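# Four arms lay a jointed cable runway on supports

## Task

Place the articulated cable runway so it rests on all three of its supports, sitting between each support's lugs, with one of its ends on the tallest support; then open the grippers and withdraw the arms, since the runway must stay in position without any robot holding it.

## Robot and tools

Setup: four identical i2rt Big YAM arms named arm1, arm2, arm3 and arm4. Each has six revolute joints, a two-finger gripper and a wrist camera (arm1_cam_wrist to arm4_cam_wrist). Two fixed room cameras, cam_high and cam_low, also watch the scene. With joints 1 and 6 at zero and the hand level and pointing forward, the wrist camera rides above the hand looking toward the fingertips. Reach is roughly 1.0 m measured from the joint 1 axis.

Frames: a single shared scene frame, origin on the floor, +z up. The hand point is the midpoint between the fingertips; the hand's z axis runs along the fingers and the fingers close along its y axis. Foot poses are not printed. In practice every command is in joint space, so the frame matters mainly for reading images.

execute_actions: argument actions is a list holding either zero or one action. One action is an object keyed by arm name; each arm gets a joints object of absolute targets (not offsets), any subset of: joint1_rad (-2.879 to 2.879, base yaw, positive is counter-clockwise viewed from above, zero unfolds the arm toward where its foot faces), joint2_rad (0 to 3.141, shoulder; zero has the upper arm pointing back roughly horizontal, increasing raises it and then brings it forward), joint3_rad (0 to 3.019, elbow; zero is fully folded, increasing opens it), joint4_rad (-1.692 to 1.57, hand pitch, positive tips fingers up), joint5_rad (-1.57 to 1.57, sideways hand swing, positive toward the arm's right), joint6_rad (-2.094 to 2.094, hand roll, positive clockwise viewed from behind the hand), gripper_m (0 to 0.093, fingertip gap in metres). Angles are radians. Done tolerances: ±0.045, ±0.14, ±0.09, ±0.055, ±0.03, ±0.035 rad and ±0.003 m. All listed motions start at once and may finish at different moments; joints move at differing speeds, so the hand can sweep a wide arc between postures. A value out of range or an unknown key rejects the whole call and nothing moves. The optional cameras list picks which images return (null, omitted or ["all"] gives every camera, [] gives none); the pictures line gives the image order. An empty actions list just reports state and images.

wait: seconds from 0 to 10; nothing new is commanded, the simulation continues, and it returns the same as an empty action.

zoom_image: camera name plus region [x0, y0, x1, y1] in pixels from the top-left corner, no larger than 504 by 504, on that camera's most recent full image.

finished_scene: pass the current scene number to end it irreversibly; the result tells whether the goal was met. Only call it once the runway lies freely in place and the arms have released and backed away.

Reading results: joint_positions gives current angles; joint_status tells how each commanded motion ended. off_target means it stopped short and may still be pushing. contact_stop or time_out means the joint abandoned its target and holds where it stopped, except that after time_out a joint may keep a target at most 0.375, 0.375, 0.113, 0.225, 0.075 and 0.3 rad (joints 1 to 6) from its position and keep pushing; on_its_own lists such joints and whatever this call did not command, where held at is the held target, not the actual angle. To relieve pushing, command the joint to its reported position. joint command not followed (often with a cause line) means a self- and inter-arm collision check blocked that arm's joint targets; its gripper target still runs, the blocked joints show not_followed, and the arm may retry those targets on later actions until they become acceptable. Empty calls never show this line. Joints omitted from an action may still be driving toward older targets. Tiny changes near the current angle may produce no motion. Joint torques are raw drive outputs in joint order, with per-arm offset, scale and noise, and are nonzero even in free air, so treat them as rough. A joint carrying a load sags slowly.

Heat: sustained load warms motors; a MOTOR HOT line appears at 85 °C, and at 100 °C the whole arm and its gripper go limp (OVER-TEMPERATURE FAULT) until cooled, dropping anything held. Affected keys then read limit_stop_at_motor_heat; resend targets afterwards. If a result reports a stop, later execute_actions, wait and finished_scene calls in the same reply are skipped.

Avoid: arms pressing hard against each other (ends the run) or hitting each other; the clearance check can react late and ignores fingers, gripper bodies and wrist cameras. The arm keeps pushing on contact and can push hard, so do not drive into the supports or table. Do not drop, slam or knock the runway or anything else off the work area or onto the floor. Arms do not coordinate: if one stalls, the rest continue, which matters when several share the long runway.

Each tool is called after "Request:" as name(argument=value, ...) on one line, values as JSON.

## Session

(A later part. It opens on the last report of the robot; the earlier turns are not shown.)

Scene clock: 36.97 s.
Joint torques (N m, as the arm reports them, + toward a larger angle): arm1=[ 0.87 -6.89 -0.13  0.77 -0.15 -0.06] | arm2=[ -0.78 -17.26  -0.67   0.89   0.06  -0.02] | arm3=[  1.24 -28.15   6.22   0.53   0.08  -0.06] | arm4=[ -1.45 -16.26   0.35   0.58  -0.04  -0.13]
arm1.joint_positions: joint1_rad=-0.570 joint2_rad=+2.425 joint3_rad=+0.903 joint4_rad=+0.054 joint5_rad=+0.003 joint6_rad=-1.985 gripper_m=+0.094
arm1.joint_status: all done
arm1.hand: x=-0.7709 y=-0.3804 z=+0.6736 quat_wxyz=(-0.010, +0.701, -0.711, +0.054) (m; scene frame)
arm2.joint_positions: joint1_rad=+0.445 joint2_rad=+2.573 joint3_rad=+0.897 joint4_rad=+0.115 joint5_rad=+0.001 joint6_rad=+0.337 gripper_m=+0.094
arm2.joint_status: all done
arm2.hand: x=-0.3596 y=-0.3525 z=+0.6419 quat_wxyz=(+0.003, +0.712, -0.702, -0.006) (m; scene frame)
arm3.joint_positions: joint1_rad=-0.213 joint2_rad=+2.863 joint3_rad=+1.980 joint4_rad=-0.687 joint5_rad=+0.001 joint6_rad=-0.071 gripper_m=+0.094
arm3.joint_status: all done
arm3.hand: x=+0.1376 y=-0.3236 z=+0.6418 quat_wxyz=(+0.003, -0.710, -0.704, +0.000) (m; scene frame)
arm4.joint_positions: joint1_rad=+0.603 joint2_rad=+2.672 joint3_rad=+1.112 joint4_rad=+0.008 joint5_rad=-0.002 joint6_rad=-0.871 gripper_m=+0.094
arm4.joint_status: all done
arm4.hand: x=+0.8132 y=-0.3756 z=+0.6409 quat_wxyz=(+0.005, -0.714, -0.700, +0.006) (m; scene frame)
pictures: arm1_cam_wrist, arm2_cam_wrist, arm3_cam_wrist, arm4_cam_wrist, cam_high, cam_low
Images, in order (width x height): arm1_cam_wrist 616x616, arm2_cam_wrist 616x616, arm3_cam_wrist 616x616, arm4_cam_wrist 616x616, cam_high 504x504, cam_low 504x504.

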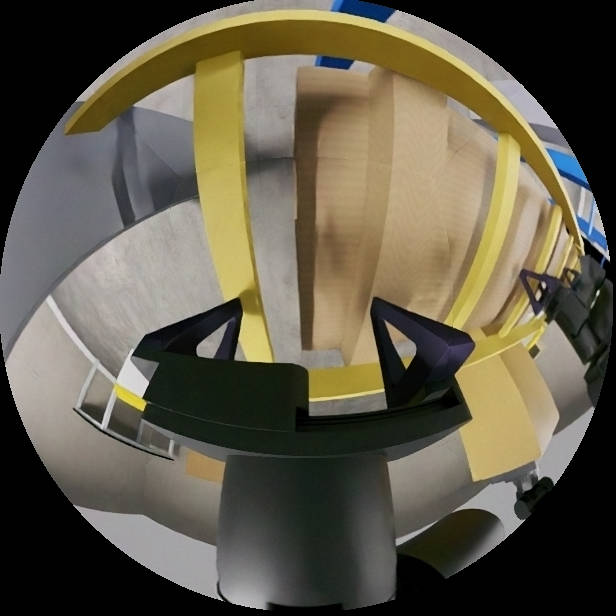

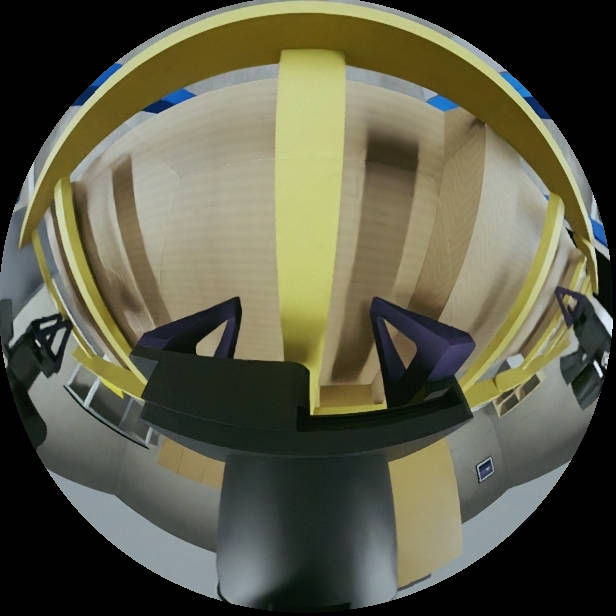

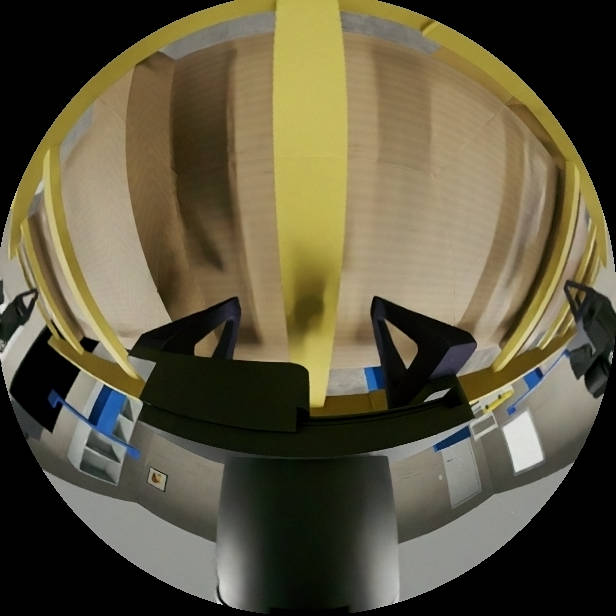

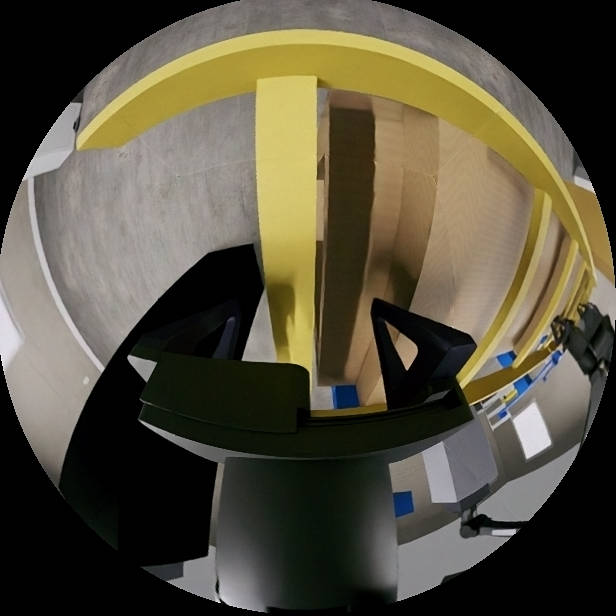

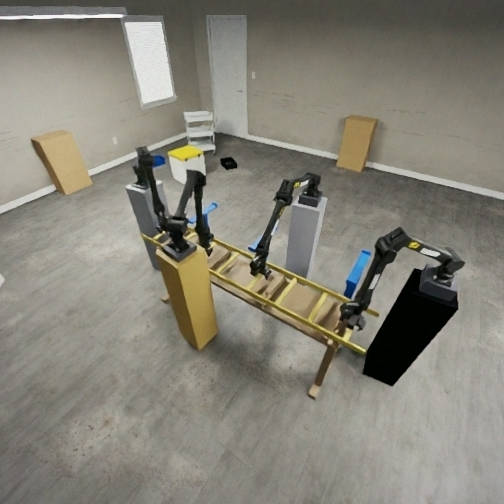

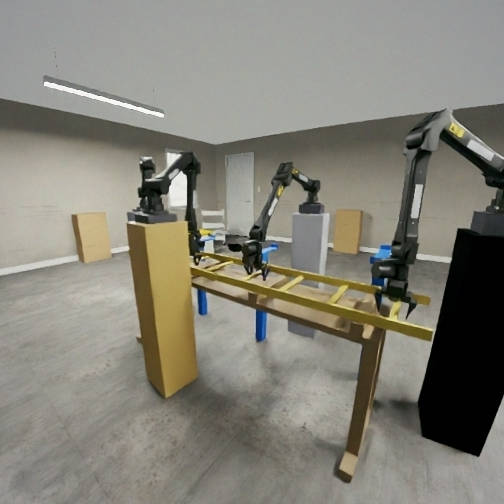

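Request:
execute_actions(actions=[{"arm1":{"joints":{"joint2_rad":2.38,"joint3_rad":0.80,"joint4_rad":0.0}},"arm4":{"joints":{"joint3_rad":1.085}}}], cameras=[])

Request:
execute_actions(actions=[{"arm1":{"joints":{"joint2_rad":2.46,"joint3_rad":0.83,"joint4_rad":0.03}}}], cameras=[])

Request:
execute_actions(actions=[{"arm1":{"joints":{"joint2_rad":2.53,"joint3_rad":0.875,"joint4_rad":0.075}}}], cameras=["arm1_cam_wrist","arm4_cam_wrist"])

Scene clock: 39.40 s.
Joint torques (N m, as the arm reports them, + toward a larger angle): arm1=[  0.55 -15.45   0.45   0.06  -0.17  -0.02] | arm2=[ -0.72 -17.24  -0.85   0.94   0.04  -0.04] | arm3=[  1.22 -28.58   6.27   0.55   0.08  -0.06] | arm4=[ -1.45 -15.64  -0.11   0.52  -0.03  -0.14]
arm1.joint_positions: joint1_rad=-0.570 joint2_rad=+2.394 joint3_rad=+0.794 joint4_rad=+0.004 joint5_rad=+0.003 joint6_rad=-1.985 gripper_m=+0.094
arm1.joint_status: all done
arm1.hand: x=-0.8325 y=-0.3521 z=+0.6819 quat_wxyz=(+0.013, +0.702, -0.712, -0.006) (m; scene frame)
arm2.joint_positions: joint1_rad=+0.445 joint2_rad=+2.573 joint3_rad=+0.897 joint4_rad=+0.115 joint5_rad=+0.001 joint6_rad=+0.337 gripper_m=+0.094
arm2.joint_status: not commanded
arm2.hand: x=-0.3596 y=-0.3525 z=+0.6419 quat_wxyz=(+0.003, +0.712, -0.702, -0.006) (m; scene frame)
arm3.joint_positions: joint1_rad=-0.213 joint2_rad=+2.863 joint3_rad=+1.980 joint4_rad=-0.687 joint5_rad=+0.001 joint6_rad=-0.071 gripper_m=+0.094
arm3.joint_status: not commanded
arm3.hand: x=+0.1376 y=-0.3236 z=+0.6418 quat_wxyz=(+0.003, -0.710, -0.704, +0.000) (m; scene frame)
arm4.joint_positions: joint1_rad=+0.603 joint2_rad=+2.672 joint3_rad=+1.089 joint4_rad=+0.008 joint5_rad=-0.002 joint6_rad=-0.871 gripper_m=+0.094
arm4.joint_status: all done
arm4.hand: x=+0.8246 y=-0.3664 z=+0.6409 quat_wxyz=(+0.004, -0.714, -0.700, -0.005) (m; scene frame)
pictures: none
No camera images: the call's "cameras" was empty. Leave "cameras" out to get every camera's image.

Scene clock: 40.20 s.
Joint torques (N m, as the arm reports them, + toward a larger angle): arm1=[  0.58 -11.66  -0.08   0.32  -0.16  -0.12] | arm2=[ -0.96 -16.78  -0.99   0.9    0.07   0.08] | arm3=[  1.19 -28.45   6.35   0.55   0.08  -0.05] | arm4=[ -1.53 -15.55  -0.08   0.5   -0.04  -0.14]
arm1.joint_positions: joint1_rad=-0.570 joint2_rad=+2.430 joint3_rad=+0.829 joint4_rad=+0.022 joint5_rad=+0.003 joint6_rad=-1.985 gripper_m=+0.094
arm1.joint_status: all done
arm1.hand: x=-0.8223 y=-0.3570 z=+0.6699 quat_wxyz=(+0.010, +0.702, -0.712, +0.002) (m; scene frame)
arm2.joint_positions: joint1_rad=+0.445 joint2_rad=+2.573 joint3_rad=+0.897 joint4_rad=+0.115 joint5_rad=+0.001 joint6_rad=+0.337 gripper_m=+0.094
arm2.joint_status: not commanded
arm2.hand: x=-0.3596 y=-0.3525 z=+0.6419 quat_wxyz=(+0.003, +0.712, -0.702, -0.006) (m; scene frame)
arm3.joint_positions: joint1_rad=-0.213 joint2_rad=+2.863 joint3_rad=+1.980 joint4_rad=-0.687 joint5_rad=+0.001 joint6_rad=-0.071 gripper_m=+0.094
arm3.joint_status: not commanded
arm3.hand: x=+0.1376 y=-0.3236 z=+0.6418 quat_wxyz=(+0.003, -0.710, -0.704, +0.000) (m; scene frame)
arm4.joint_positions: joint1_rad=+0.603 joint2_rad=+2.672 joint3_rad=+1.089 joint4_rad=+0.008 joint5_rad=-0.002 joint6_rad=-0.871 gripper_m=+0.094
arm4.joint_status: not commanded
arm4.hand: x=+0.8246 y=-0.3664 z=+0.6409 quat_wxyz=(+0.004, -0.714, -0.700, -0.005) (m; scene frame)
pictures: none
No camera images: the call's "cameras" was empty. Leave "cameras" out to get every camera's image.

Scene clock: 41.00 s.
Joint torques (N m, as the arm reports them, + toward a larger angle): arm1=[  0.84 -12.61  -0.32   0.81  -0.2   -0.06] | arm2=[ -1.07 -16.49  -1.01   0.64   0.06   0.02] | arm3=[  1.24 -28.48   6.36   0.54   0.08  -0.06] | arm4=[ -1.52 -15.58  -0.09   0.49  -0.03  -0.14]
arm1.joint_positions: joint1_rad=-0.570 joint2_rad=+2.504 joint3_rad=+0.873 joint4_rad=+0.065 joint5_rad=+0.003 joint6_rad=-1.985 gripper_m=+0.094
arm1.joint_status: all done
arm1.hand: x=-0.8173 y=-0.3597 z=+0.6455 quat_wxyz=(+0.007, +0.702, -0.712, +0.008) (m; scene frame)
arm2.joint_positions: joint1_rad=+0.445 joint2_rad=+2.573 joint3_rad=+0.897 joint4_rad=+0.115 joint5_rad=+0.001 joint6_rad=+0.337 gripper_m=+0.094
arm2.joint_status: not commanded
arm2.hand: x=-0.3596 y=-0.3525 z=+0.6419 quat_wxyz=(+0.003, +0.712, -0.702, -0.006) (m; scene frame)
arm3.joint_positions: joint1_rad=-0.213 joint2_rad=+2.863 joint3_rad=+1.980 joint4_rad=-0.687 joint5_rad=+0.001 joint6_rad=-0.071 gripper_m=+0.094
arm3.joint_status: not commanded
arm3.hand: x=+0.1376 y=-0.3236 z=+0.6418 quat_wxyz=(+0.003, -0.710, -0.704, +0.000) (m; scene frame)
arm4.joint_positions: joint1_rad=+0.603 joint2_rad=+2.672 joint3_rad=+1.089 joint4_rad=+0.008 joint5_rad=-0.002 joint6_rad=-0.871 gripper_m=+0.094
arm4.joint_status: not commanded
arm4.hand: x=+0.8246 y=-0.3664 z=+0.6409 quat_wxyz=(+0.004, -0.714, -0.700, -0.005) (m; scene frame)
pictures: arm1_cam_wrist, arm4_cam_wrist
Images, in order (width x height): arm1_cam_wrist 616x616, arm4_cam_wrist 616x616.

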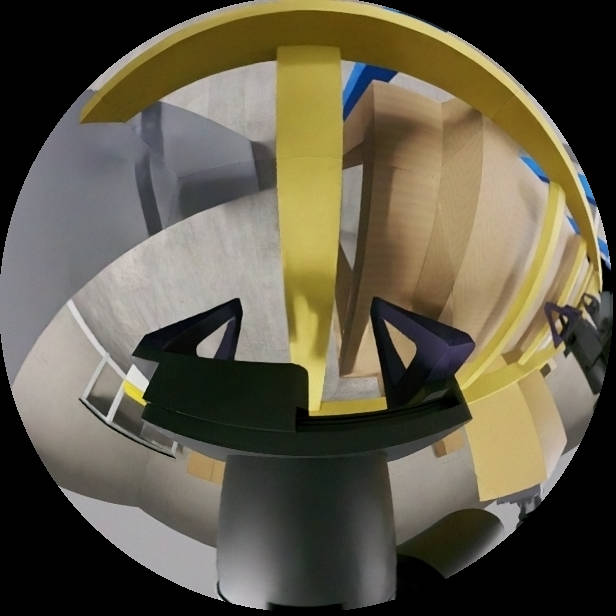

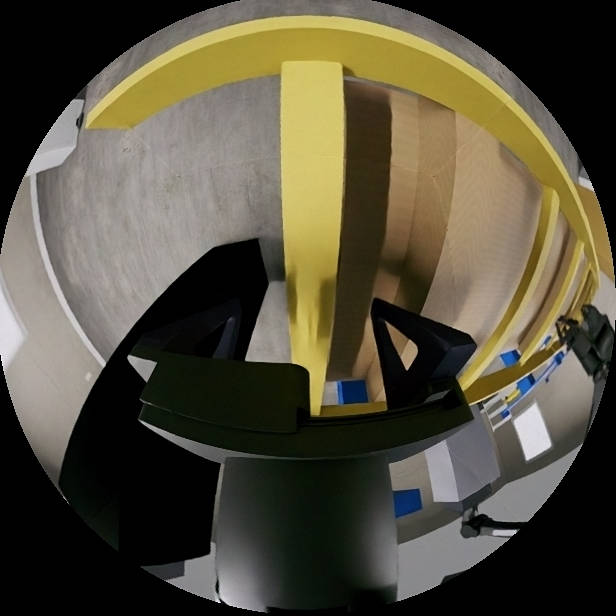

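Request:
execute_actions(actions=[{"arm1":{"joints":{"gripper_m":0}},"arm2":{"joints":{"gripper_m":0}},"arm3":{"joints":{"gripper_m":0}},"arm4":{"joints":{"gripper_m":0}}}], cameras=[])

Request:
execute_actions(actions=[{"arm1":{"joints":{"joint1_rad":-0.61,"joint2_rad":2.355,"joint3_rad":0.832,"joint4_rad":-0.029,"joint6_rad":-2.03}},"arm2":{"joints":{"joint1_rad":0.46,"joint2_rad":2.42,"joint3_rad":0.782,"joint4_rad":0.085,"joint6_rad":0.36}},"arm3":{"joints":{"joint2_rad":2.76,"joint3_rad":1.98,"joint4_rad":-0.748}},"arm4":{"joints":{"joint1_rad":0.635,"joint2_rad":2.53,"joint3_rad":1.028,"joint4_rad":-0.049,"joint6_rad":-0.85}}}], cameras=["cam_low","arm2_cam_wrist"])

Scene clock: 44.87 s.
Joint torques (N m, as the arm reports them, + toward a larger angle): arm1=[  0.66 -12.73  -0.38   0.68  -0.05  -0.07] | arm2=[ -0.64 -16.79  -0.77   0.86   0.26  -0.13] | arm3=[  1.45 -28.45   6.35   0.49  -0.04   0.06] | arm4=[ -1.35 -15.68  -0.23   0.44  -0.23  -0.06]
arm1.joint_positions: joint1_rad=-0.570 joint2_rad=+2.504 joint3_rad=+0.876 joint4_rad=+0.069 joint5_rad=-0.001 joint6_rad=-1.986 gripper_m=+0.024
arm1.joint_status: gripper_m off_target (ended at +0.024, target +0.000)
arm1.hand: x=-0.8149 y=-0.3600 z=+0.6454 quat_wxyz=(+0.004, +0.703, -0.712, +0.010) (m; scene frame)
arm2.joint_positions: joint1_rad=+0.445 joint2_rad=+2.572 joint3_rad=+0.897 joint4_rad=+0.115 joint5_rad=-0.005 joint6_rad=+0.355 gripper_m=+0.024
arm2.joint_status: gripper_m off_target (ended at +0.024, target +0.000)
arm2.hand: x=-0.3609 y=-0.3524 z=+0.6421 quat_wxyz=(+0.005, +0.706, -0.708, -0.008) (m; scene frame)
arm3.joint_positions: joint1_rad=-0.216 joint2_rad=+2.863 joint3_rad=+1.980 joint4_rad=-0.686 joint5_rad=+0.004 joint6_rad=-0.083 gripper_m=+0.024
arm3.joint_status: gripper_m off_target (ended at +0.024, target +0.000)
arm3.hand: x=+0.1353 y=-0.3238 z=+0.6418 quat_wxyz=(+0.003, -0.706, -0.708, +0.002) (m; scene frame)
arm4.joint_positions: joint1_rad=+0.602 joint2_rad=+2.671 joint3_rad=+1.091 joint4_rad=+0.011 joint5_rad=+0.003 joint6_rad=-0.877 gripper_m=+0.024
arm4.joint_status: gripper_m off_target (ended at +0.024, target +0.000)
arm4.hand: x=+0.8220 y=-0.3667 z=+0.6411 quat_wxyz=(+0.007, -0.713, -0.701, -0.003) (m; scene frame)
pictures: none
No camera images: the call's "cameras" was empty. Leave "cameras" out to get every camera's image.

Scene clock: 45.83 s.
Joint torques (N m, as the arm reports them, + toward a larger angle): arm1=[ -1.73 -16.02  -0.56   0.25  -0.11  -0.06] | arm2=[  0.28 -24.81  -5.72  -0.72  -0.34   0.03] | arm3=[  0.85 -37.91   5.34  -1.85   0.28   0.09] | arm4=[  0.4  -21.51  -1.04  -0.32  -0.56   0.31]
arm1.joint_positions: joint1_rad=-0.597 joint2_rad=+2.381 joint3_rad=+0.844 joint4_rad=-0.026 joint5_rad=+0.001 joint6_rad=-2.022 gripper_m=+0.024
arm1.joint_status: all done
arm1.hand: x=-0.8096 y=-0.3726 z=+0.6863 quat_wxyz=(+0.006, +0.706, -0.708, +0.009) (m; scene frame)
arm2.joint_positions: joint1_rad=+0.446 joint2_rad=+2.512 joint3_rad=+0.835 joint4_rad=+0.115 joint5_rad=+0.010 joint6_rad=+0.355 gripper_m=+0.024
arm2.joint_status: all done
arm2.hand: x=-0.3551 y=-0.3613 z=+0.6633 quat_wxyz=(-0.001, +0.706, -0.708, -0.004) (m; scene frame)
arm3.joint_positions: joint1_rad=-0.209 joint2_rad=+2.849 joint3_rad=+1.980 joint4_rad=-0.701 joint5_rad=-0.005 joint6_rad=-0.086 gripper_m=+0.024
arm3.joint_status: all done
arm3.hand: x=+0.1408 y=-0.3273 z=+0.6504 quat_wxyz=(+0.001, -0.703, -0.711, -0.002) (m; scene frame)
arm4.joint_positions: joint1_rad=+0.610 joint2_rad=+2.607 joint3_rad=+1.045 joint4_rad=-0.032 joint5_rad=+0.013 joint6_rad=-0.877 gripper_m=+0.024
arm4.joint_status: all done
arm4.hand: x=+0.8281 y=-0.3636 z=+0.6648 quat_wxyz=(+0.011, -0.710, -0.704, -0.016) (m; scene frame)
pictures: arm2_cam_wrist, cam_low
Images, in order (width x height): arm2_cam_wrist 616x616, cam_low 504x504.

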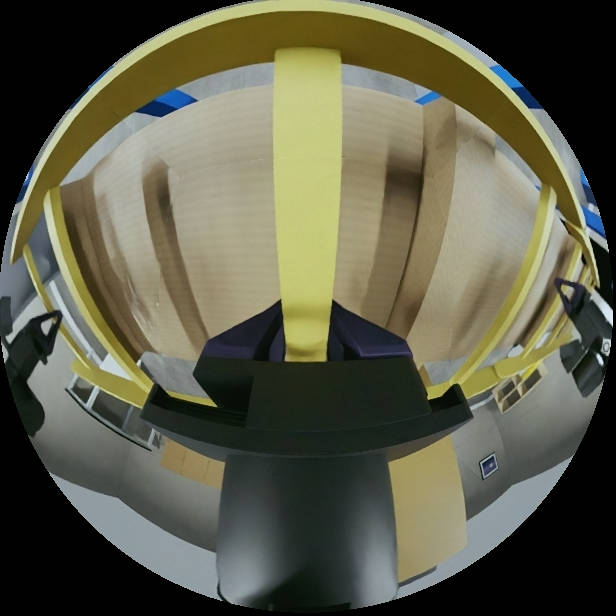

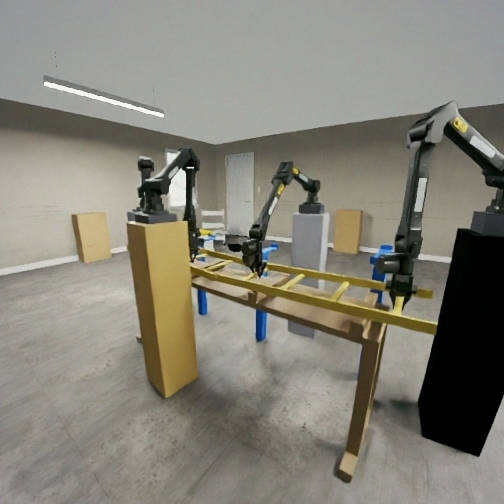

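Request:
execute_actions(actions=[{"arm1":{"joints":{"joint2_rad":2.25,"joint3_rad":0.80,"joint4_rad":-0.08}},"arm2":{"joints":{"joint2_rad":2.265,"joint3_rad":0.745,"joint4_rad":0.04}},"arm3":{"joints":{"joint2_rad":2.60,"joint3_rad":1.96,"joint4_rad":-0.765}},"arm4":{"joints":{"joint2_rad":2.40,"joint3_rad":0.99,"joint4_rad":-0.08}}}], cameras=[])

Request:
execute_actions(actions=[{"arm1":{"joints":{"joint2_rad":2.09,"joint3_rad":0.755,"joint4_rad":-0.19}},"arm2":{"joints":{"joint2_rad":2.095,"joint3_rad":0.685,"joint4_rad":-0.07}},"arm3":{"joints":{"joint2_rad":2.50,"joint3_rad":1.90,"joint4_rad":-0.807}},"arm4":{"joints":{"joint2_rad":2.255,"joint3_rad":0.925,"joint4_rad":-0.16}}}], cameras=["cam_low","cam_high","arm2_cam_wrist"])

Scene clock: 48.93 s.
Joint torques (N m, as the arm reports them, + toward a larger angle): arm1=[ -1.46 -17.06   1.15   0.36   0.01  -0.06] | arm2=[ -0.27 -25.42  -1.3   -0.06  -0.18  -0.09] | arm3=[  0.63 -42.66   8.2   -0.25   0.23   0.02] | arm4=[ -1.25 -21.61   1.49   0.49  -0.22   0.01]
arm1.joint_positions: joint1_rad=-0.602 joint2_rad=+2.278 joint3_rad=+0.799 joint4_rad=-0.080 joint5_rad=-0.001 joint6_rad=-2.020 gripper_m=+0.024
arm1.joint_status: all done
arm1.hand: x=-0.8107 y=-0.3729 z=+0.7195 quat_wxyz=(+0.004, +0.703, -0.711, +0.010) (m; scene frame)
arm2.joint_positions: joint1_rad=+0.453 joint2_rad=+2.367 joint3_rad=+0.753 joint4_rad=+0.054 joint5_rad=+0.008 joint6_rad=+0.368 gripper_m=+0.024
arm2.joint_status: all done
arm2.hand: x=-0.3557 y=-0.3654 z=+0.7097 quat_wxyz=(+0.000, +0.704, -0.710, -0.005) (m; scene frame)
arm3.joint_positions: joint1_rad=-0.209 joint2_rad=+2.739 joint3_rad=+1.928 joint4_rad=-0.756 joint5_rad=-0.004 joint6_rad=-0.078 gripper_m=+0.024
arm3.joint_status: all done
arm3.hand: x=+0.1402 y=-0.3381 z=+0.7072 quat_wxyz=(-0.001, -0.706, -0.709, +0.000) (m; scene frame)
arm4.joint_positions: joint1_rad=+0.633 joint2_rad=+2.476 joint3_rad=+0.986 joint4_rad=-0.082 joint5_rad=+0.003 joint6_rad=-0.850 gripper_m=+0.024
arm4.joint_status: all done
arm4.hand: x=+0.8258 y=-0.3801 z=+0.7115 quat_wxyz=(+0.007, -0.712, -0.703, -0.004) (m; scene frame)
pictures: none
No camera images: the call's "cameras" was empty. Leave "cameras" out to get every camera's image.

Scene clock: 50.00 s.
Joint torques (N m, as the arm reports them, + toward a larger angle): arm1=[ -0.51 -14.72   2.44   0.51  -0.03  -0.03] | arm2=[ -0.08 -23.51   0.4   -0.23  -0.12  -0.15] | arm3=[  0.57 -41.77   8.69  -0.08   0.23   0.  ] | arm4=[ -1.51 -20.6    2.5    0.46  -0.13  -0.04]
arm1.joint_positions: joint1_rad=-0.606 joint2_rad=+2.113 joint3_rad=+0.749 joint4_rad=-0.191 joint5_rad=+0.001 joint6_rad=-2.023 gripper_m=+0.024
arm1.joint_status: all done
arm1.hand: x=-0.8107 y=-0.3739 z=+0.7718 quat_wxyz=(+0.004, +0.703, -0.711, +0.013) (m; scene frame)
arm2.joint_positions: joint1_rad=+0.453 joint2_rad=+2.195 joint3_rad=+0.685 joint4_rad=-0.054 joint5_rad=+0.005 joint6_rad=+0.370 gripper_m=+0.024
arm2.joint_status: all done
arm2.hand: x=-0.3547 y=-0.3679 z=+0.7615 quat_wxyz=(+0.001, +0.703, -0.711, -0.004) (m; scene frame)
arm3.joint_positions: joint1_rad=-0.208 joint2_rad=+2.631 joint3_rad=+1.865 joint4_rad=-0.800 joint5_rad=-0.004 joint6_rad=-0.077 gripper_m=+0.024
arm3.joint_status: all done
arm3.hand: x=+0.1411 y=-0.3389 z=+0.7589 quat_wxyz=(+0.000, -0.706, -0.708, +0.000) (m; scene frame)
arm4.joint_positions: joint1_rad=+0.635 joint2_rad=+2.327 joint3_rad=+0.918 joint4_rad=-0.162 joint5_rad=+0.000 joint6_rad=-0.845 gripper_m=+0.024
arm4.joint_status: all done
arm4.hand: x=+0.8264 y=-0.3824 z=+0.7639 quat_wxyz=(+0.006, -0.712, -0.702, -0.003) (m; scene frame)
pictures: arm2_cam_wrist, cam_high, cam_low
Images, in order (width x height): arm2_cam_wrist 616x616, cam_high 504x504, cam_low 504x504.

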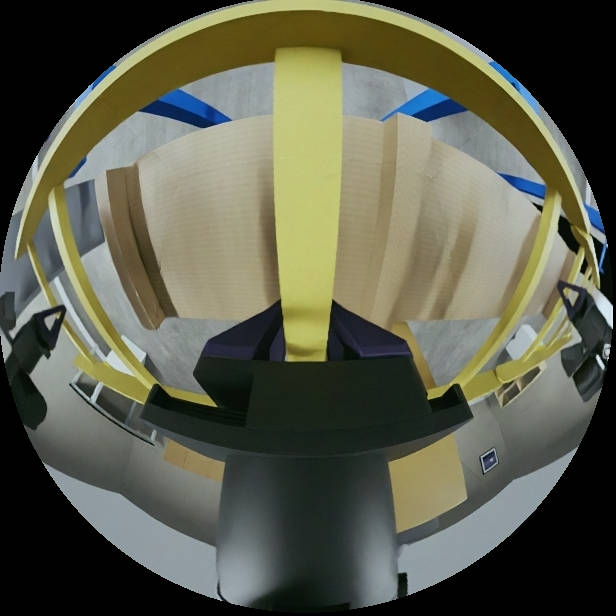

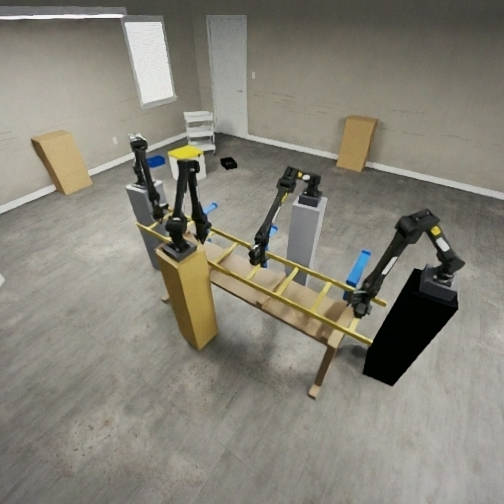

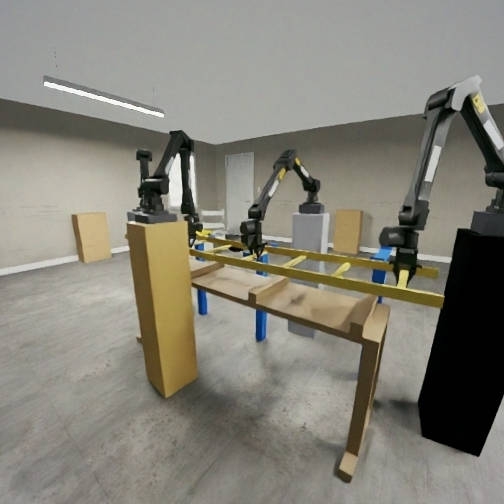

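Next .815, then carry heights (arms 1–3 .84, arm4 .88).

Request:
execute_actions(actions=[{"arm1":{"joints":{"joint2_rad":1.94,"joint3_rad":0.73,"joint4_rad":-0.32}},"arm2":{"joints":{"joint2_rad":1.92,"joint3_rad":0.65,"joint4_rad":-0.21}},"arm3":{"joints":{"joint2_rad":2.40,"joint3_rad":1.86,"joint4_rad":-0.863}},"arm4":{"joints":{"joint2_rad":2.10,"joint3_rad":0.88,"joint4_rad":-0.27}}}], cameras=[])

Request:
execute_actions(actions=[{"arm1":{"joints":{"joint2_rad":1.86,"joint3_rad":0.72,"joint4_rad":-0.391}},"arm2":{"joints":{"joint2_rad":1.83,"joint3_rad":0.64,"joint4_rad":-0.285}},"arm3":{"joints":{"joint2_rad":2.34,"joint3_rad":1.845,"joint4_rad":-0.9}},"arm4":{"joints":{"joint2_rad":1.925,"joint3_rad":0.85,"joint4_rad":-0.409}}}])

Scene clock: 52.83 s.
Joint torques (N m, as the arm reports them, + toward a larger angle): arm1=[  0.17 -14.58   3.45   0.22  -0.12  -0.03] | arm2=[ -0.1  -22.61   2.23  -0.35  -0.18  -0.15] | arm3=[  0.68 -41.49   9.31  -0.03   0.25  -0.02] | arm4=[ -1.72 -19.89   3.81   0.43  -0.05  -0.07]
arm1.joint_positions: joint1_rad=-0.609 joint2_rad=+1.959 joint3_rad=+0.726 joint4_rad=-0.320 joint5_rad=+0.003 joint6_rad=-2.025 gripper_m=+0.024
arm1.joint_status: all done
arm1.hand: x=-0.8102 y=-0.3751 z=+0.8206 quat_wxyz=(+0.005, +0.702, -0.712, +0.014) (m; scene frame)
arm2.joint_positions: joint1_rad=+0.453 joint2_rad=+2.019 joint3_rad=+0.640 joint4_rad=-0.190 joint5_rad=+0.006 joint6_rad=+0.370 gripper_m=+0.024
arm2.joint_status: all done
arm2.hand: x=-0.3530 y=-0.3705 z=+0.8119 quat_wxyz=(+0.002, +0.703, -0.711, -0.001) (m; scene frame)
arm3.joint_positions: joint1_rad=-0.206 joint2_rad=+2.530 joint3_rad=+1.822 joint4_rad=-0.857 joint5_rad=-0.004 joint6_rad=-0.075 gripper_m=+0.024
arm3.joint_status: all done
arm3.hand: x=+0.1425 y=-0.3395 z=+0.8110 quat_wxyz=(-0.001, -0.706, -0.708, +0.000) (m; scene frame)
arm4.joint_positions: joint1_rad=+0.638 joint2_rad=+2.170 joint3_rad=+0.869 joint4_rad=-0.270 joint5_rad=-0.002 joint6_rad=-0.844 gripper_m=+0.024
arm4.joint_status: all done
arm4.hand: x=+0.8273 y=-0.3846 z=+0.8180 quat_wxyz=(+0.004, -0.712, -0.702, -0.004) (m; scene frame)
pictures: none
No camera images: the call's "cameras" was empty. Leave "cameras" out to get every camera's image.

Scene clock: 53.80 s.
Joint torques (N m, as the arm reports them, + toward a larger angle): arm1=[ -1.11 -14.8    3.37   0.03  -0.15  -0.02] | arm2=[ -0.58 -23.78   3.64  -0.42  -0.43  -0.14] | arm3=[  0.8  -41.39   9.68   0.07   0.8   -0.01] | arm4=[ -1.4  -19.64   5.09   0.37   0.29  -0.01]
arm1.joint_positions: joint1_rad=-0.609 joint2_rad=+1.889 joint3_rad=+0.724 joint4_rad=-0.385 joint5_rad=+0.003 joint6_rad=-2.026 gripper_m=+0.024
arm1.joint_status: all done
arm1.hand: x=-0.8087 y=-0.3756 z=+0.8439 quat_wxyz=(+0.005, +0.703, -0.711, +0.016) (m; scene frame)
arm2.joint_positions: joint1_rad=+0.453 joint2_rad=+1.933 joint3_rad=+0.626 joint4_rad=-0.263 joint5_rad=+0.011 joint6_rad=+0.370 gripper_m=+0.024
arm2.joint_status: all done
arm2.hand: x=-0.3518 y=-0.3709 z=+0.8364 quat_wxyz=(+0.000, +0.704, -0.711, +0.000) (m; scene frame)
arm3.joint_positions: joint1_rad=-0.207 joint2_rad=+2.474 joint3_rad=+1.805 joint4_rad=-0.897 joint5_rad=-0.019 joint6_rad=-0.077 gripper_m=+0.024
arm3.joint_status: all done
arm3.hand: x=+0.1445 y=-0.3398 z=+0.8423 quat_wxyz=(-0.006, -0.706, -0.709, -0.005) (m; scene frame)
arm4.joint_positions: joint1_rad=+0.635 joint2_rad=+2.002 joint3_rad=+0.839 joint4_rad=-0.408 joint5_rad=-0.011 joint6_rad=-0.848 gripper_m=+0.024
arm4.joint_status: all done
arm4.hand: x=+0.8275 y=-0.3858 z=+0.8770 quat_wxyz=(+0.000, -0.711, -0.703, -0.003) (m; scene frame)
pictures: arm1_cam_wrist, arm2_cam_wrist, arm3_cam_wrist, arm4_cam_wrist, cam_high, cam_low
Images, in order (width x height): arm1_cam_wrist 616x616, arm2_cam_wrist 616x616, arm3_cam_wrist 616x616, arm4_cam_wrist 616x616, cam_high 504x504, cam_low 504x504.

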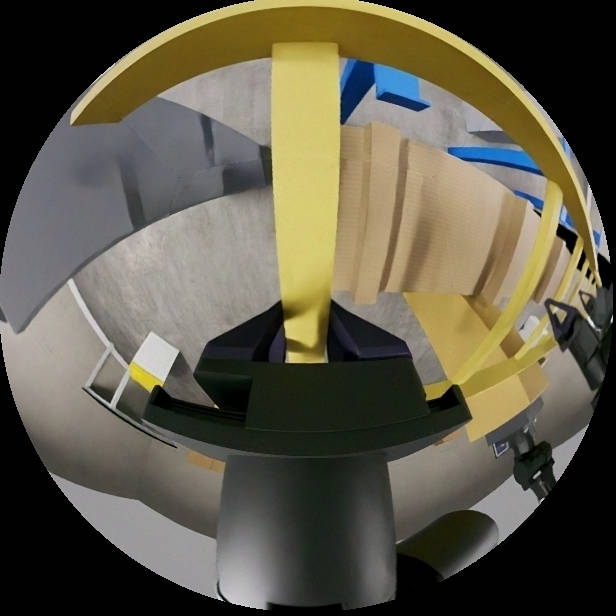

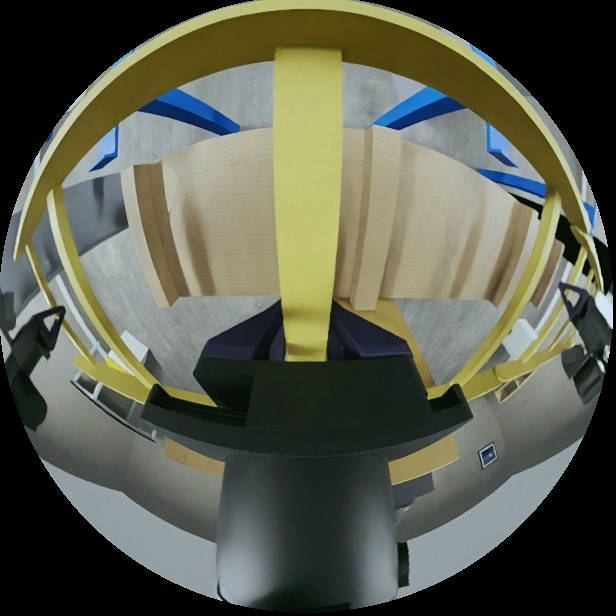

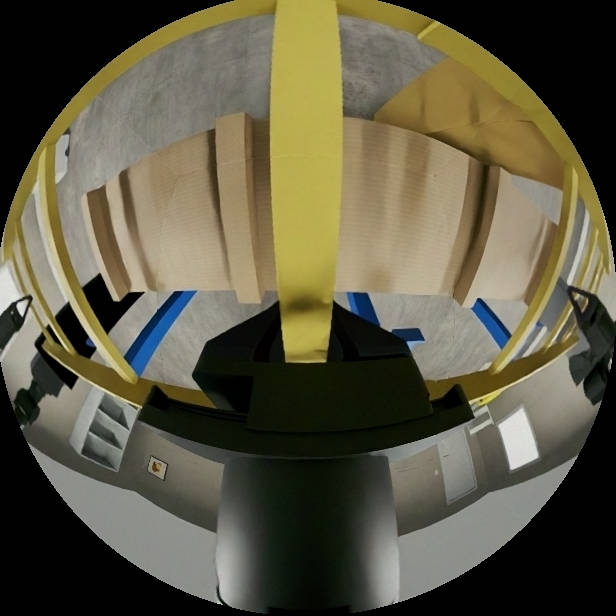

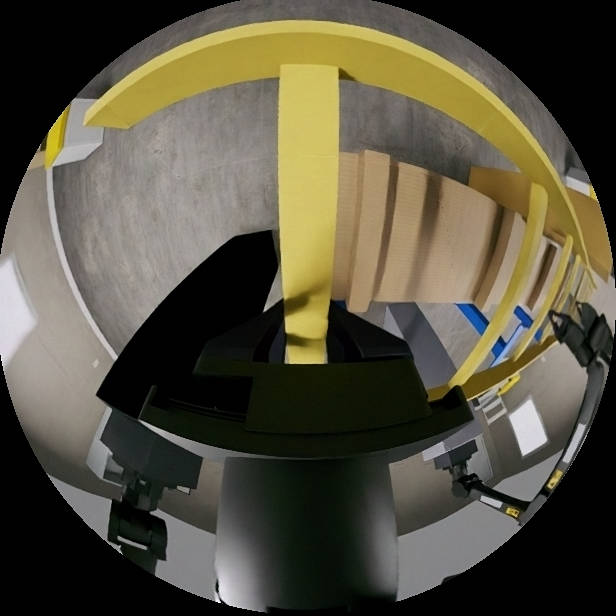

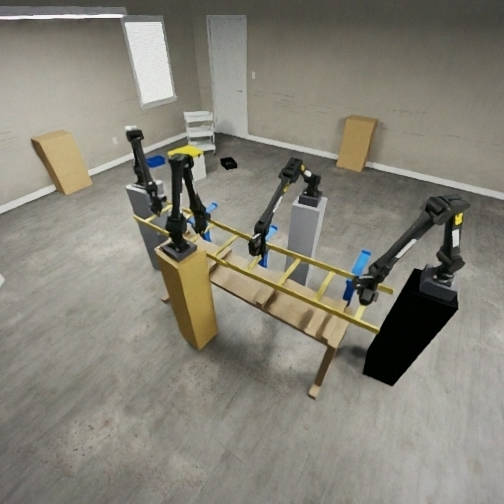

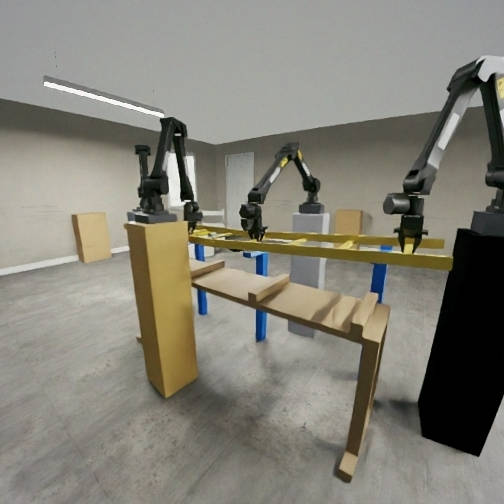

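Request:
execute_actions(actions=[{"arm1":{"joints":{"joint1_rad":-0.421,"joint2_rad":1.83,"joint3_rad":0.65,"joint4_rad":-0.354,"joint6_rad":-1.84}},"arm2":{"joints":{"joint1_rad":0.396,"joint2_rad":1.913,"joint3_rad":0.865,"joint4_rad":-0.406,"joint6_rad":0.31}},"arm3":{"joints":{"joint1_rad":-0.224,"joint2_rad":2.21,"joint3_rad":1.53,"joint4_rad":-0.737,"joint6_rad":-0.089}},"arm4":{"joints":{"joint1_rad":0.463,"joint2_rad":1.855,"joint3_rad":0.728,"joint4_rad":-0.368,"joint6_rad":-1.017}}}], cameras=["cam_low"])

Request:
execute_actions(actions=[{"arm1":{"joints":{"joint1_rad":-0.208,"joint2_rad":1.817,"joint3_rad":0.616,"joint4_rad":-0.335,"joint6_rad":-1.63}},"arm2":{"joints":{"joint1_rad":0.351,"joint2_rad":1.99,"joint3_rad":1.075,"joint4_rad":-0.523,"joint6_rad":0.266}},"arm3":{"joints":{"joint1_rad":-0.235,"joint2_rad":2.11,"joint3_rad":1.275,"joint4_rad":-0.598,"joint6_rad":-0.1}},"arm4":{"joints":{"joint1_rad":0.277,"joint2_rad":1.82,"joint3_rad":0.638,"joint4_rad":-0.315,"joint6_rad":-1.203}}}], cameras=["cam_low","cam_high"])

Scene clock: 62.13 s.
Joint torques (N m, as the arm reports them, + toward a larger angle): arm1=[  0.29 -14.51   3.16   0.15   0.16   0.08] | arm2=[  0.49 -25.32   5.61  -0.63  -0.46  -0.02] | arm3=[  1.   -38.91   7.77   0.65   0.78   0.09] | arm4=[ -0.98 -18.13   4.96   0.39  -0.04   0.18]
arm1.joint_positions: joint1_rad=-0.418 joint2_rad=+1.864 joint3_rad=+0.651 joint4_rad=-0.349 joint5_rad=-0.004 joint6_rad=-1.842 gripper_m=+0.024
arm1.joint_status: all done
arm1.hand: x=-0.8108 y=-0.3023 z=+0.8400 quat_wxyz=(+0.003, +0.706, -0.709, +0.008) (m; scene frame)
arm2.joint_positions: joint1_rad=+0.390 joint2_rad=+2.014 joint3_rad=+0.832 joint4_rad=-0.377 joint5_rad=+0.013 joint6_rad=+0.302 gripper_m=+0.024
arm2.joint_status: all done
arm2.hand: x=-0.3539 y=-0.2942 z=+0.8342 quat_wxyz=(-0.003, +0.705, -0.709, -0.004) (m; scene frame)
arm3.joint_positions: joint1_rad=-0.220 joint2_rad=+2.343 joint3_rad=+1.498 joint4_rad=-0.750 joint5_rad=-0.019 joint6_rad=-0.097 gripper_m=+0.024
arm3.joint_status: all done
arm3.hand: x=+0.1422 y=-0.2595 z=+0.8366 quat_wxyz=(+0.003, -0.703, -0.711, -0.016) (m; scene frame)
arm4.joint_positions: joint1_rad=+0.455 joint2_rad=+1.935 joint3_rad=+0.711 joint4_rad=-0.368 joint5_rad=-0.002 joint6_rad=-1.031 gripper_m=+0.024
arm4.joint_status: all done
arm4.hand: x=+0.8272 y=-0.3027 z=+0.8834 quat_wxyz=(+0.002, -0.710, -0.704, -0.014) (m; scene frame)
pictures: cam_low
Images, in order (width x height): cam_low 504x504.

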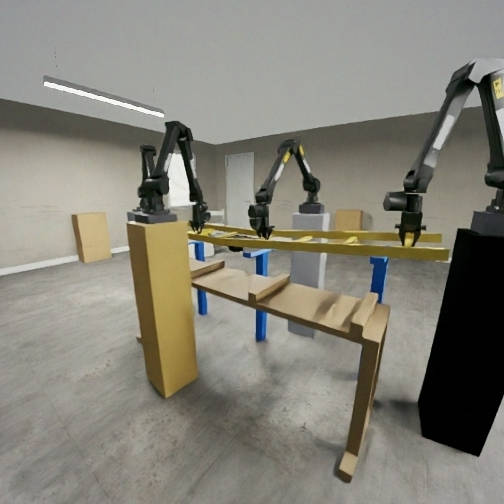

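Scene clock: 63.17 s.
Joint torques (N m, as the arm reports them, + toward a larger angle): arm1=[  0.09 -14.9    2.76   0.17   0.18   0.01] | arm2=[  0.34 -29.3    7.3   -0.82  -0.39   0.06] | arm3=[  1.16 -35.15   6.83   0.41   0.74   0.08] | arm4=[ -1.09 -16.71   4.43   0.65  -0.27   0.16]
arm1.joint_positions: joint1_rad=-0.204 joint2_rad=+1.853 joint3_rad=+0.622 joint4_rad=-0.331 joint5_rad=-0.005 joint6_rad=-1.629 gripper_m=+0.024
arm1.joint_status: all done
arm1.hand: x=-0.8091 y=-0.2316 z=+0.8384 quat_wxyz=(+0.002, +0.706, -0.708, +0.007) (m; scene frame)
arm2.joint_positions: joint1_rad=+0.341 joint2_rad=+2.095 joint3_rad=+1.036 joint4_rad=-0.494 joint5_rad=+0.012 joint6_rad=+0.254 gripper_m=+0.024
arm2.joint_status: all done
arm2.hand: x=-0.3523 y=-0.2228 z=+0.8353 quat_wxyz=(-0.004, +0.705, -0.709, -0.006) (m; scene frame)
arm3.joint_positions: joint1_rad=-0.230 joint2_rad=+2.238 joint3_rad=+1.245 joint4_rad=-0.604 joint5_rad=-0.018 joint6_rad=-0.106 gripper_m=+0.024
arm3.joint_status: all done
arm3.hand: x=+0.1435 y=-0.1886 z=+0.8343 quat_wxyz=(+0.004, -0.703, -0.711, -0.017) (m; scene frame)
arm4.joint_positions: joint1_rad=+0.270 joint2_rad=+1.895 joint3_rad=+0.623 joint4_rad=-0.323 joint5_rad=+0.004 joint6_rad=-1.216 gripper_m=+0.024
arm4.joint_status: all done
arm4.hand: x=+0.8293 y=-0.2333 z=+0.8862 quat_wxyz=(+0.002, -0.710, -0.704, -0.015) (m; scene frame)
pictures: cam_high, cam_low
Images, in order (width x height): cam_high 504x504, cam_low 504x504.

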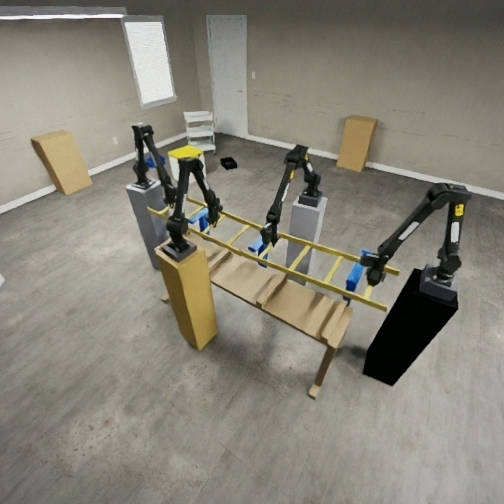

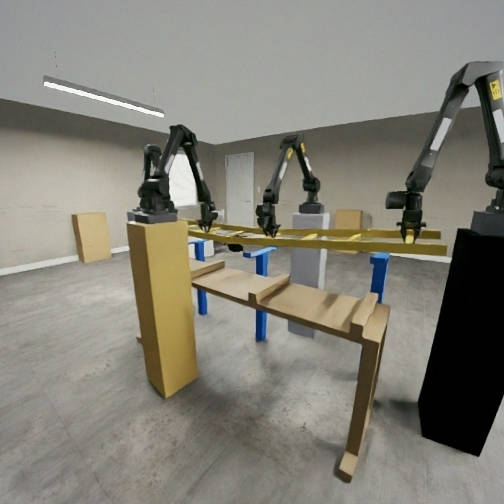

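Request:
execute_actions(actions=[{"arm1":{"joints":{"joint1_rad":0.011,"joint2_rad":1.82,"joint3_rad":0.624,"joint4_rad":-0.339,"joint6_rad":-1.41}},"arm2":{"joints":{"joint1_rad":0.317,"joint2_rad":2.08,"joint3_rad":1.31,"joint4_rad":-0.66,"joint6_rad":0.225}},"arm3":{"joints":{"joint1_rad":-0.251,"joint2_rad":2.01,"joint3_rad":1.045,"joint4_rad":-0.466,"joint6_rad":-0.116}},"arm4":{"joints":{"joint1_rad":0.061,"joint2_rad":1.8,"joint3_rad":0.595,"joint4_rad":-0.287,"joint6_rad":-1.42}}}], cameras=[])

Request:
execute_actions(actions=[{"arm1":{"joints":{"joint1_rad":0.216,"joint2_rad":1.84,"joint3_rad":0.674,"joint4_rad":-0.368,"joint6_rad":-1.205}},"arm2":{"joints":{"joint1_rad":0.291,"joint2_rad":2.19,"joint3_rad":1.565,"joint4_rad":-0.795,"joint6_rad":0.2}},"arm3":{"joints":{"joint1_rad":-0.272,"joint2_rad":1.94,"joint3_rad":0.828,"joint4_rad":-0.335,"joint6_rad":-0.137}},"arm4":{"joints":{"joint1_rad":-0.169,"joint2_rad":1.8,"joint3_rad":0.59,"joint4_rad":-0.283,"joint6_rad":-1.65}}}], cameras=[])

Request:
execute_actions(actions=[{"arm1":{"joints":{"joint1_rad":0.395,"joint2_rad":1.88,"joint3_rad":0.765,"joint4_rad":-0.415,"joint6_rad":-1.03}},"arm2":{"joints":{"joint1_rad":0.271,"joint2_rad":2.32,"joint3_rad":1.865,"joint4_rad":-0.95,"joint6_rad":0.18}},"arm3":{"joints":{"joint1_rad":-0.303,"joint2_rad":1.89,"joint3_rad":0.625,"joint4_rad":-0.199,"joint6_rad":-0.168}},"arm4":{"joints":{"joint1_rad":-0.39,"joint2_rad":1.815,"joint3_rad":0.63,"joint4_rad":-0.306,"joint6_rad":-1.87}}}])

Scene clock: 77.13 s.
Joint torques (N m, as the arm reports them, + toward a larger angle): arm1=[  0.28 -13.71   3.43  -0.16   0.11   0.  ] | arm2=[ -0.61 -30.84   9.38  -0.9   -0.43  -0.09] | arm3=[  1.48 -32.43   5.72   0.35   0.55   0.11] | arm4=[ -0.91 -16.05   3.98   0.97  -0.4    0.13]
arm1.joint_positions: joint1_rad=+0.016 joint2_rad=+1.851 joint3_rad=+0.622 joint4_rad=-0.330 joint5_rad=-0.004 joint6_rad=-1.409 gripper_m=+0.024
arm1.joint_status: all done
arm1.hand: x=-0.8118 y=-0.1614 z=+0.8379 quat_wxyz=(+0.001, +0.706, -0.709, +0.007) (m; scene frame)
arm2.joint_positions: joint1_rad=+0.314 joint2_rad=+2.182 joint3_rad=+1.258 joint4_rad=-0.627 joint5_rad=+0.012 joint6_rad=+0.226 gripper_m=+0.024
arm2.joint_status: all done
arm2.hand: x=-0.3551 y=-0.1528 z=+0.8407 quat_wxyz=(-0.005, +0.705, -0.709, -0.007) (m; scene frame)
arm3.joint_positions: joint1_rad=-0.249 joint2_rad=+2.139 joint3_rad=+1.015 joint4_rad=-0.470 joint5_rad=-0.012 joint6_rad=-0.124 gripper_m=+0.024
arm3.joint_status: all done
arm3.hand: x=+0.1404 y=-0.1186 z=+0.8371 quat_wxyz=(+0.005, -0.704, -0.710, -0.014) (m; scene frame)
arm4.joint_positions: joint1_rad=+0.054 joint2_rad=+1.874 joint3_rad=+0.583 joint4_rad=-0.303 joint5_rad=+0.007 joint6_rad=-1.431 gripper_m=+0.024
arm4.joint_status: all done
arm4.hand: x=+0.8273 y=-0.1652 z=+0.8887 quat_wxyz=(+0.002, -0.711, -0.703, -0.015) (m; scene frame)
pictures: none
No camera images: the call's "cameras" was empty. Leave "cameras" out to get every camera's image.

Scene clock: 78.23 s.
Joint torques (N m, as the arm reports them, + toward a larger angle): arm1=[ -1.14 -13.39   4.86  -0.42   0.15   0.04] | arm2=[ -0.26 -31.33  11.17  -0.67  -0.3   -0.08] | arm3=[  1.53 -28.74   4.23   0.31   0.35   0.13] | arm4=[ -0.89 -15.85   3.74   0.82  -0.54   0.14]
arm1.joint_positions: joint1_rad=+0.218 joint2_rad=+1.851 joint3_rad=+0.656 joint4_rad=-0.348 joint5_rad=-0.004 joint6_rad=-1.207 gripper_m=+0.024
arm1.joint_status: all done
arm1.hand: x=-0.8131 y=-0.0925 z=+0.8414 quat_wxyz=(-0.007, +0.706, -0.708, +0.009) (m; scene frame)
arm2.joint_positions: joint1_rad=+0.291 joint2_rad=+2.285 joint3_rad=+1.503 joint4_rad=-0.762 joint5_rad=+0.010 joint6_rad=+0.201 gripper_m=+0.024
arm2.joint_status: all done
arm2.hand: x=-0.3567 y=-0.0833 z=+0.8463 quat_wxyz=(-0.006, +0.706, -0.709, -0.010) (m; scene frame)
arm3.joint_positions: joint1_rad=-0.274 joint2_rad=+2.060 joint3_rad=+0.803 joint4_rad=-0.338 joint5_rad=-0.007 joint6_rad=-0.149 gripper_m=+0.024
arm3.joint_status: all done
arm3.hand: x=+0.1384 y=-0.0476 z=+0.8385 quat_wxyz=(+0.007, -0.704, -0.710, -0.012) (m; scene frame)
arm4.joint_positions: joint1_rad=-0.176 joint2_rad=+1.873 joint3_rad=+0.581 joint4_rad=-0.295 joint5_rad=+0.011 joint6_rad=-1.661 gripper_m=+0.024
arm4.joint_status: all done
arm4.hand: x=+0.8259 y=-0.0956 z=+0.8896 quat_wxyz=(+0.003, -0.711, -0.704, -0.013) (m; scene frame)
pictures: none
No camera images: the call's "cameras" was empty. Leave "cameras" out to get every camera's image.

Scene clock: 79.33 s.
Joint torques (N m, as the arm reports them, + toward a larger angle): arm1=[  0.51 -14.14   5.18  -0.28  -0.05   0.01] | arm2=[  0.15 -35.03  13.5   -0.76  -0.44   0.04] | arm3=[  0.91 -25.11   2.51   0.43   0.37   0.07] | arm4=[ -1.17 -14.87   5.76   0.1   -0.49   0.1 ]
arm1.joint_positions: joint1_rad=+0.392 joint2_rad=+1.892 joint3_rad=+0.749 joint4_rad=-0.398 joint5_rad=+0.001 joint6_rad=-1.032 gripper_m=+0.024
arm1.joint_status: all done
arm1.hand: x=-0.8098 y=-0.0235 z=+0.8410 quat_wxyz=(-0.008, +0.705, -0.709, +0.010) (m; scene frame)
arm2.joint_positions: joint1_rad=+0.268 joint2_rad=+2.413 joint3_rad=+1.785 joint4_rad=-0.914 joint5_rad=+0.012 joint6_rad=+0.179 gripper_m=+0.024
arm2.joint_status: all done
arm2.hand: x=-0.3543 y=-0.0144 z=+0.8506 quat_wxyz=(-0.008, +0.705, -0.709, -0.010) (m; scene frame)
arm3.joint_positions: joint1_rad=-0.298 joint2_rad=+1.997 joint3_rad=+0.608 joint4_rad=-0.207 joint5_rad=-0.007 joint6_rad=-0.173 gripper_m=+0.024
arm3.joint_status: all done
arm3.hand: x=+0.1409 y=+0.0217 z=+0.8408 quat_wxyz=(+0.007, -0.704, -0.710, -0.013) (m; scene frame)
arm4.joint_positions: joint1_rad=-0.393 joint2_rad=+1.873 joint3_rad=+0.601 joint4_rad=-0.299 joint5_rad=+0.010 joint6_rad=-1.878 gripper_m=+0.024
arm4.joint_status: all done
arm4.hand: x=+0.8294 y=-0.0288 z=+0.8925 quat_wxyz=(+0.007, -0.711, -0.703, -0.008) (m; scene frame)
pictures: arm1_cam_wrist, arm2_cam_wrist, arm3_cam_wrist, arm4_cam_wrist, cam_high, cam_low
Images, in order (width x height): arm1_cam_wrist 616x616, arm2_cam_wrist 616x616, arm3_cam_wrist 616x616, arm4_cam_wrist 616x616, cam_high 504x504, cam_low 504x504.

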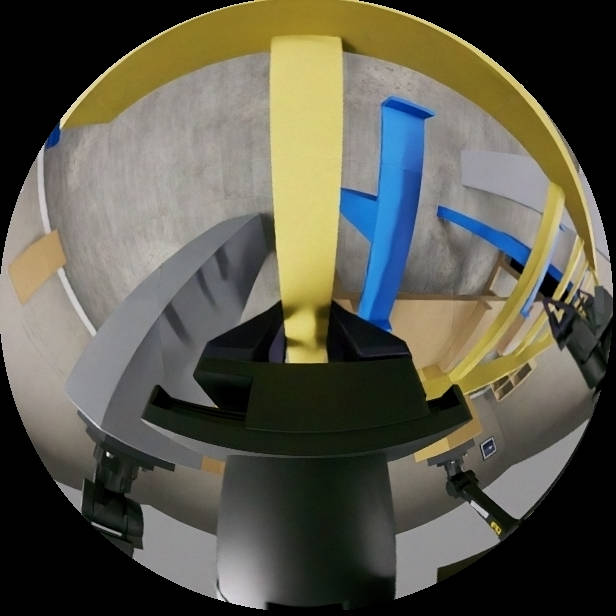

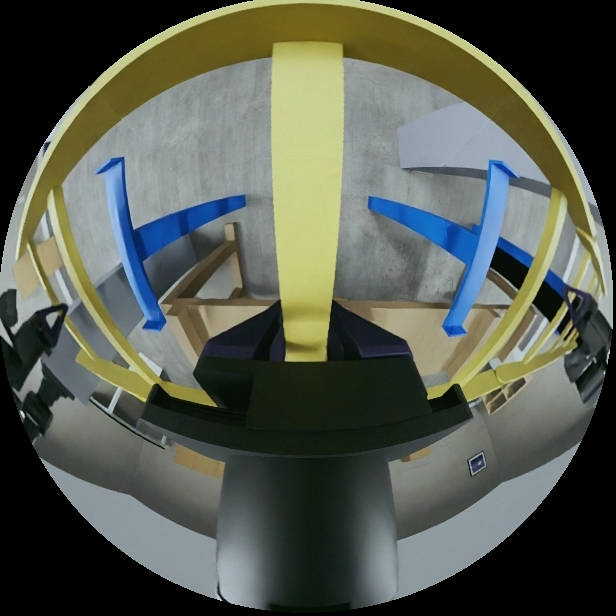

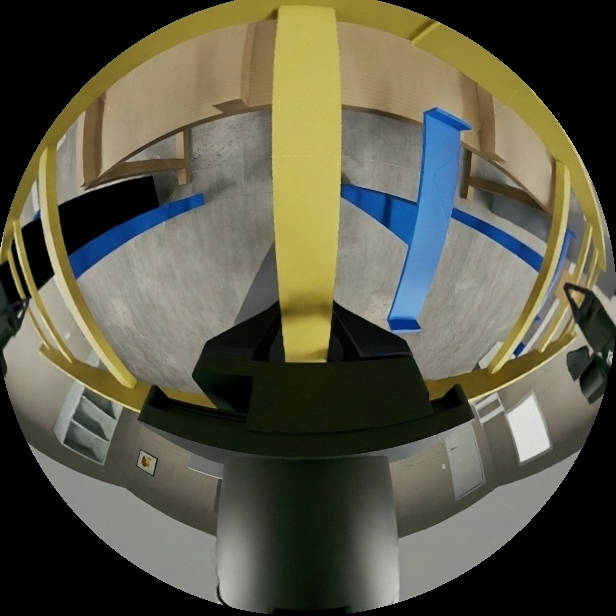

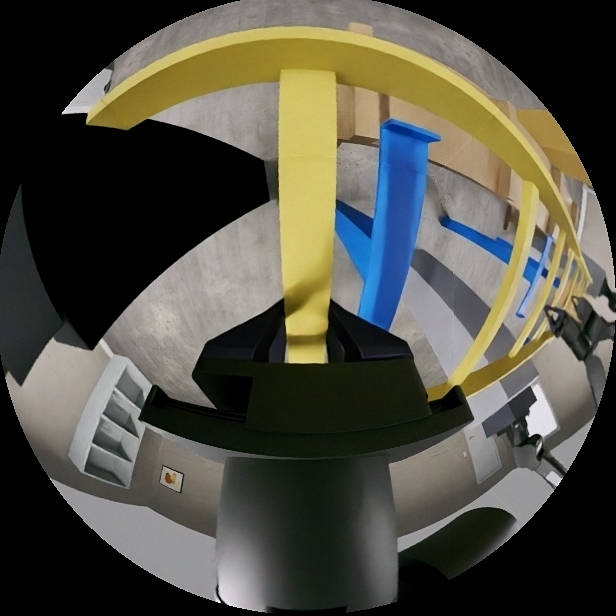

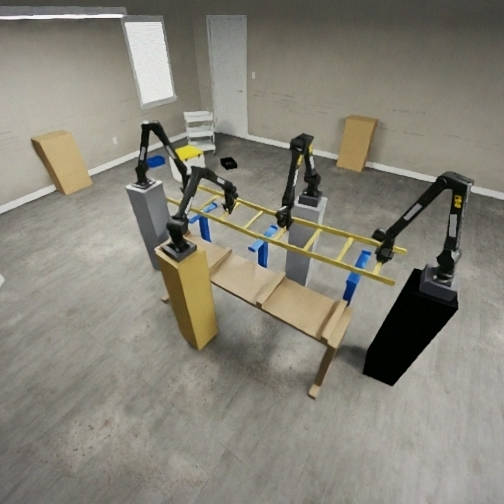

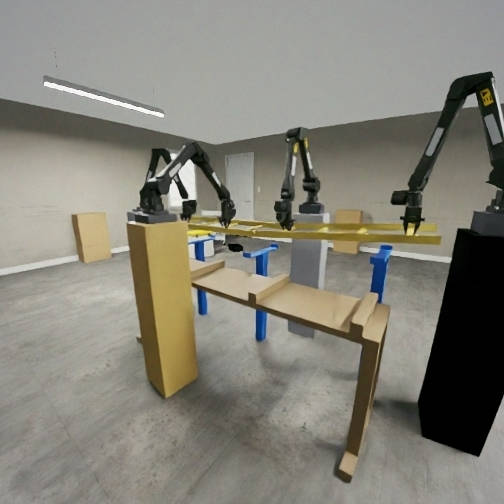

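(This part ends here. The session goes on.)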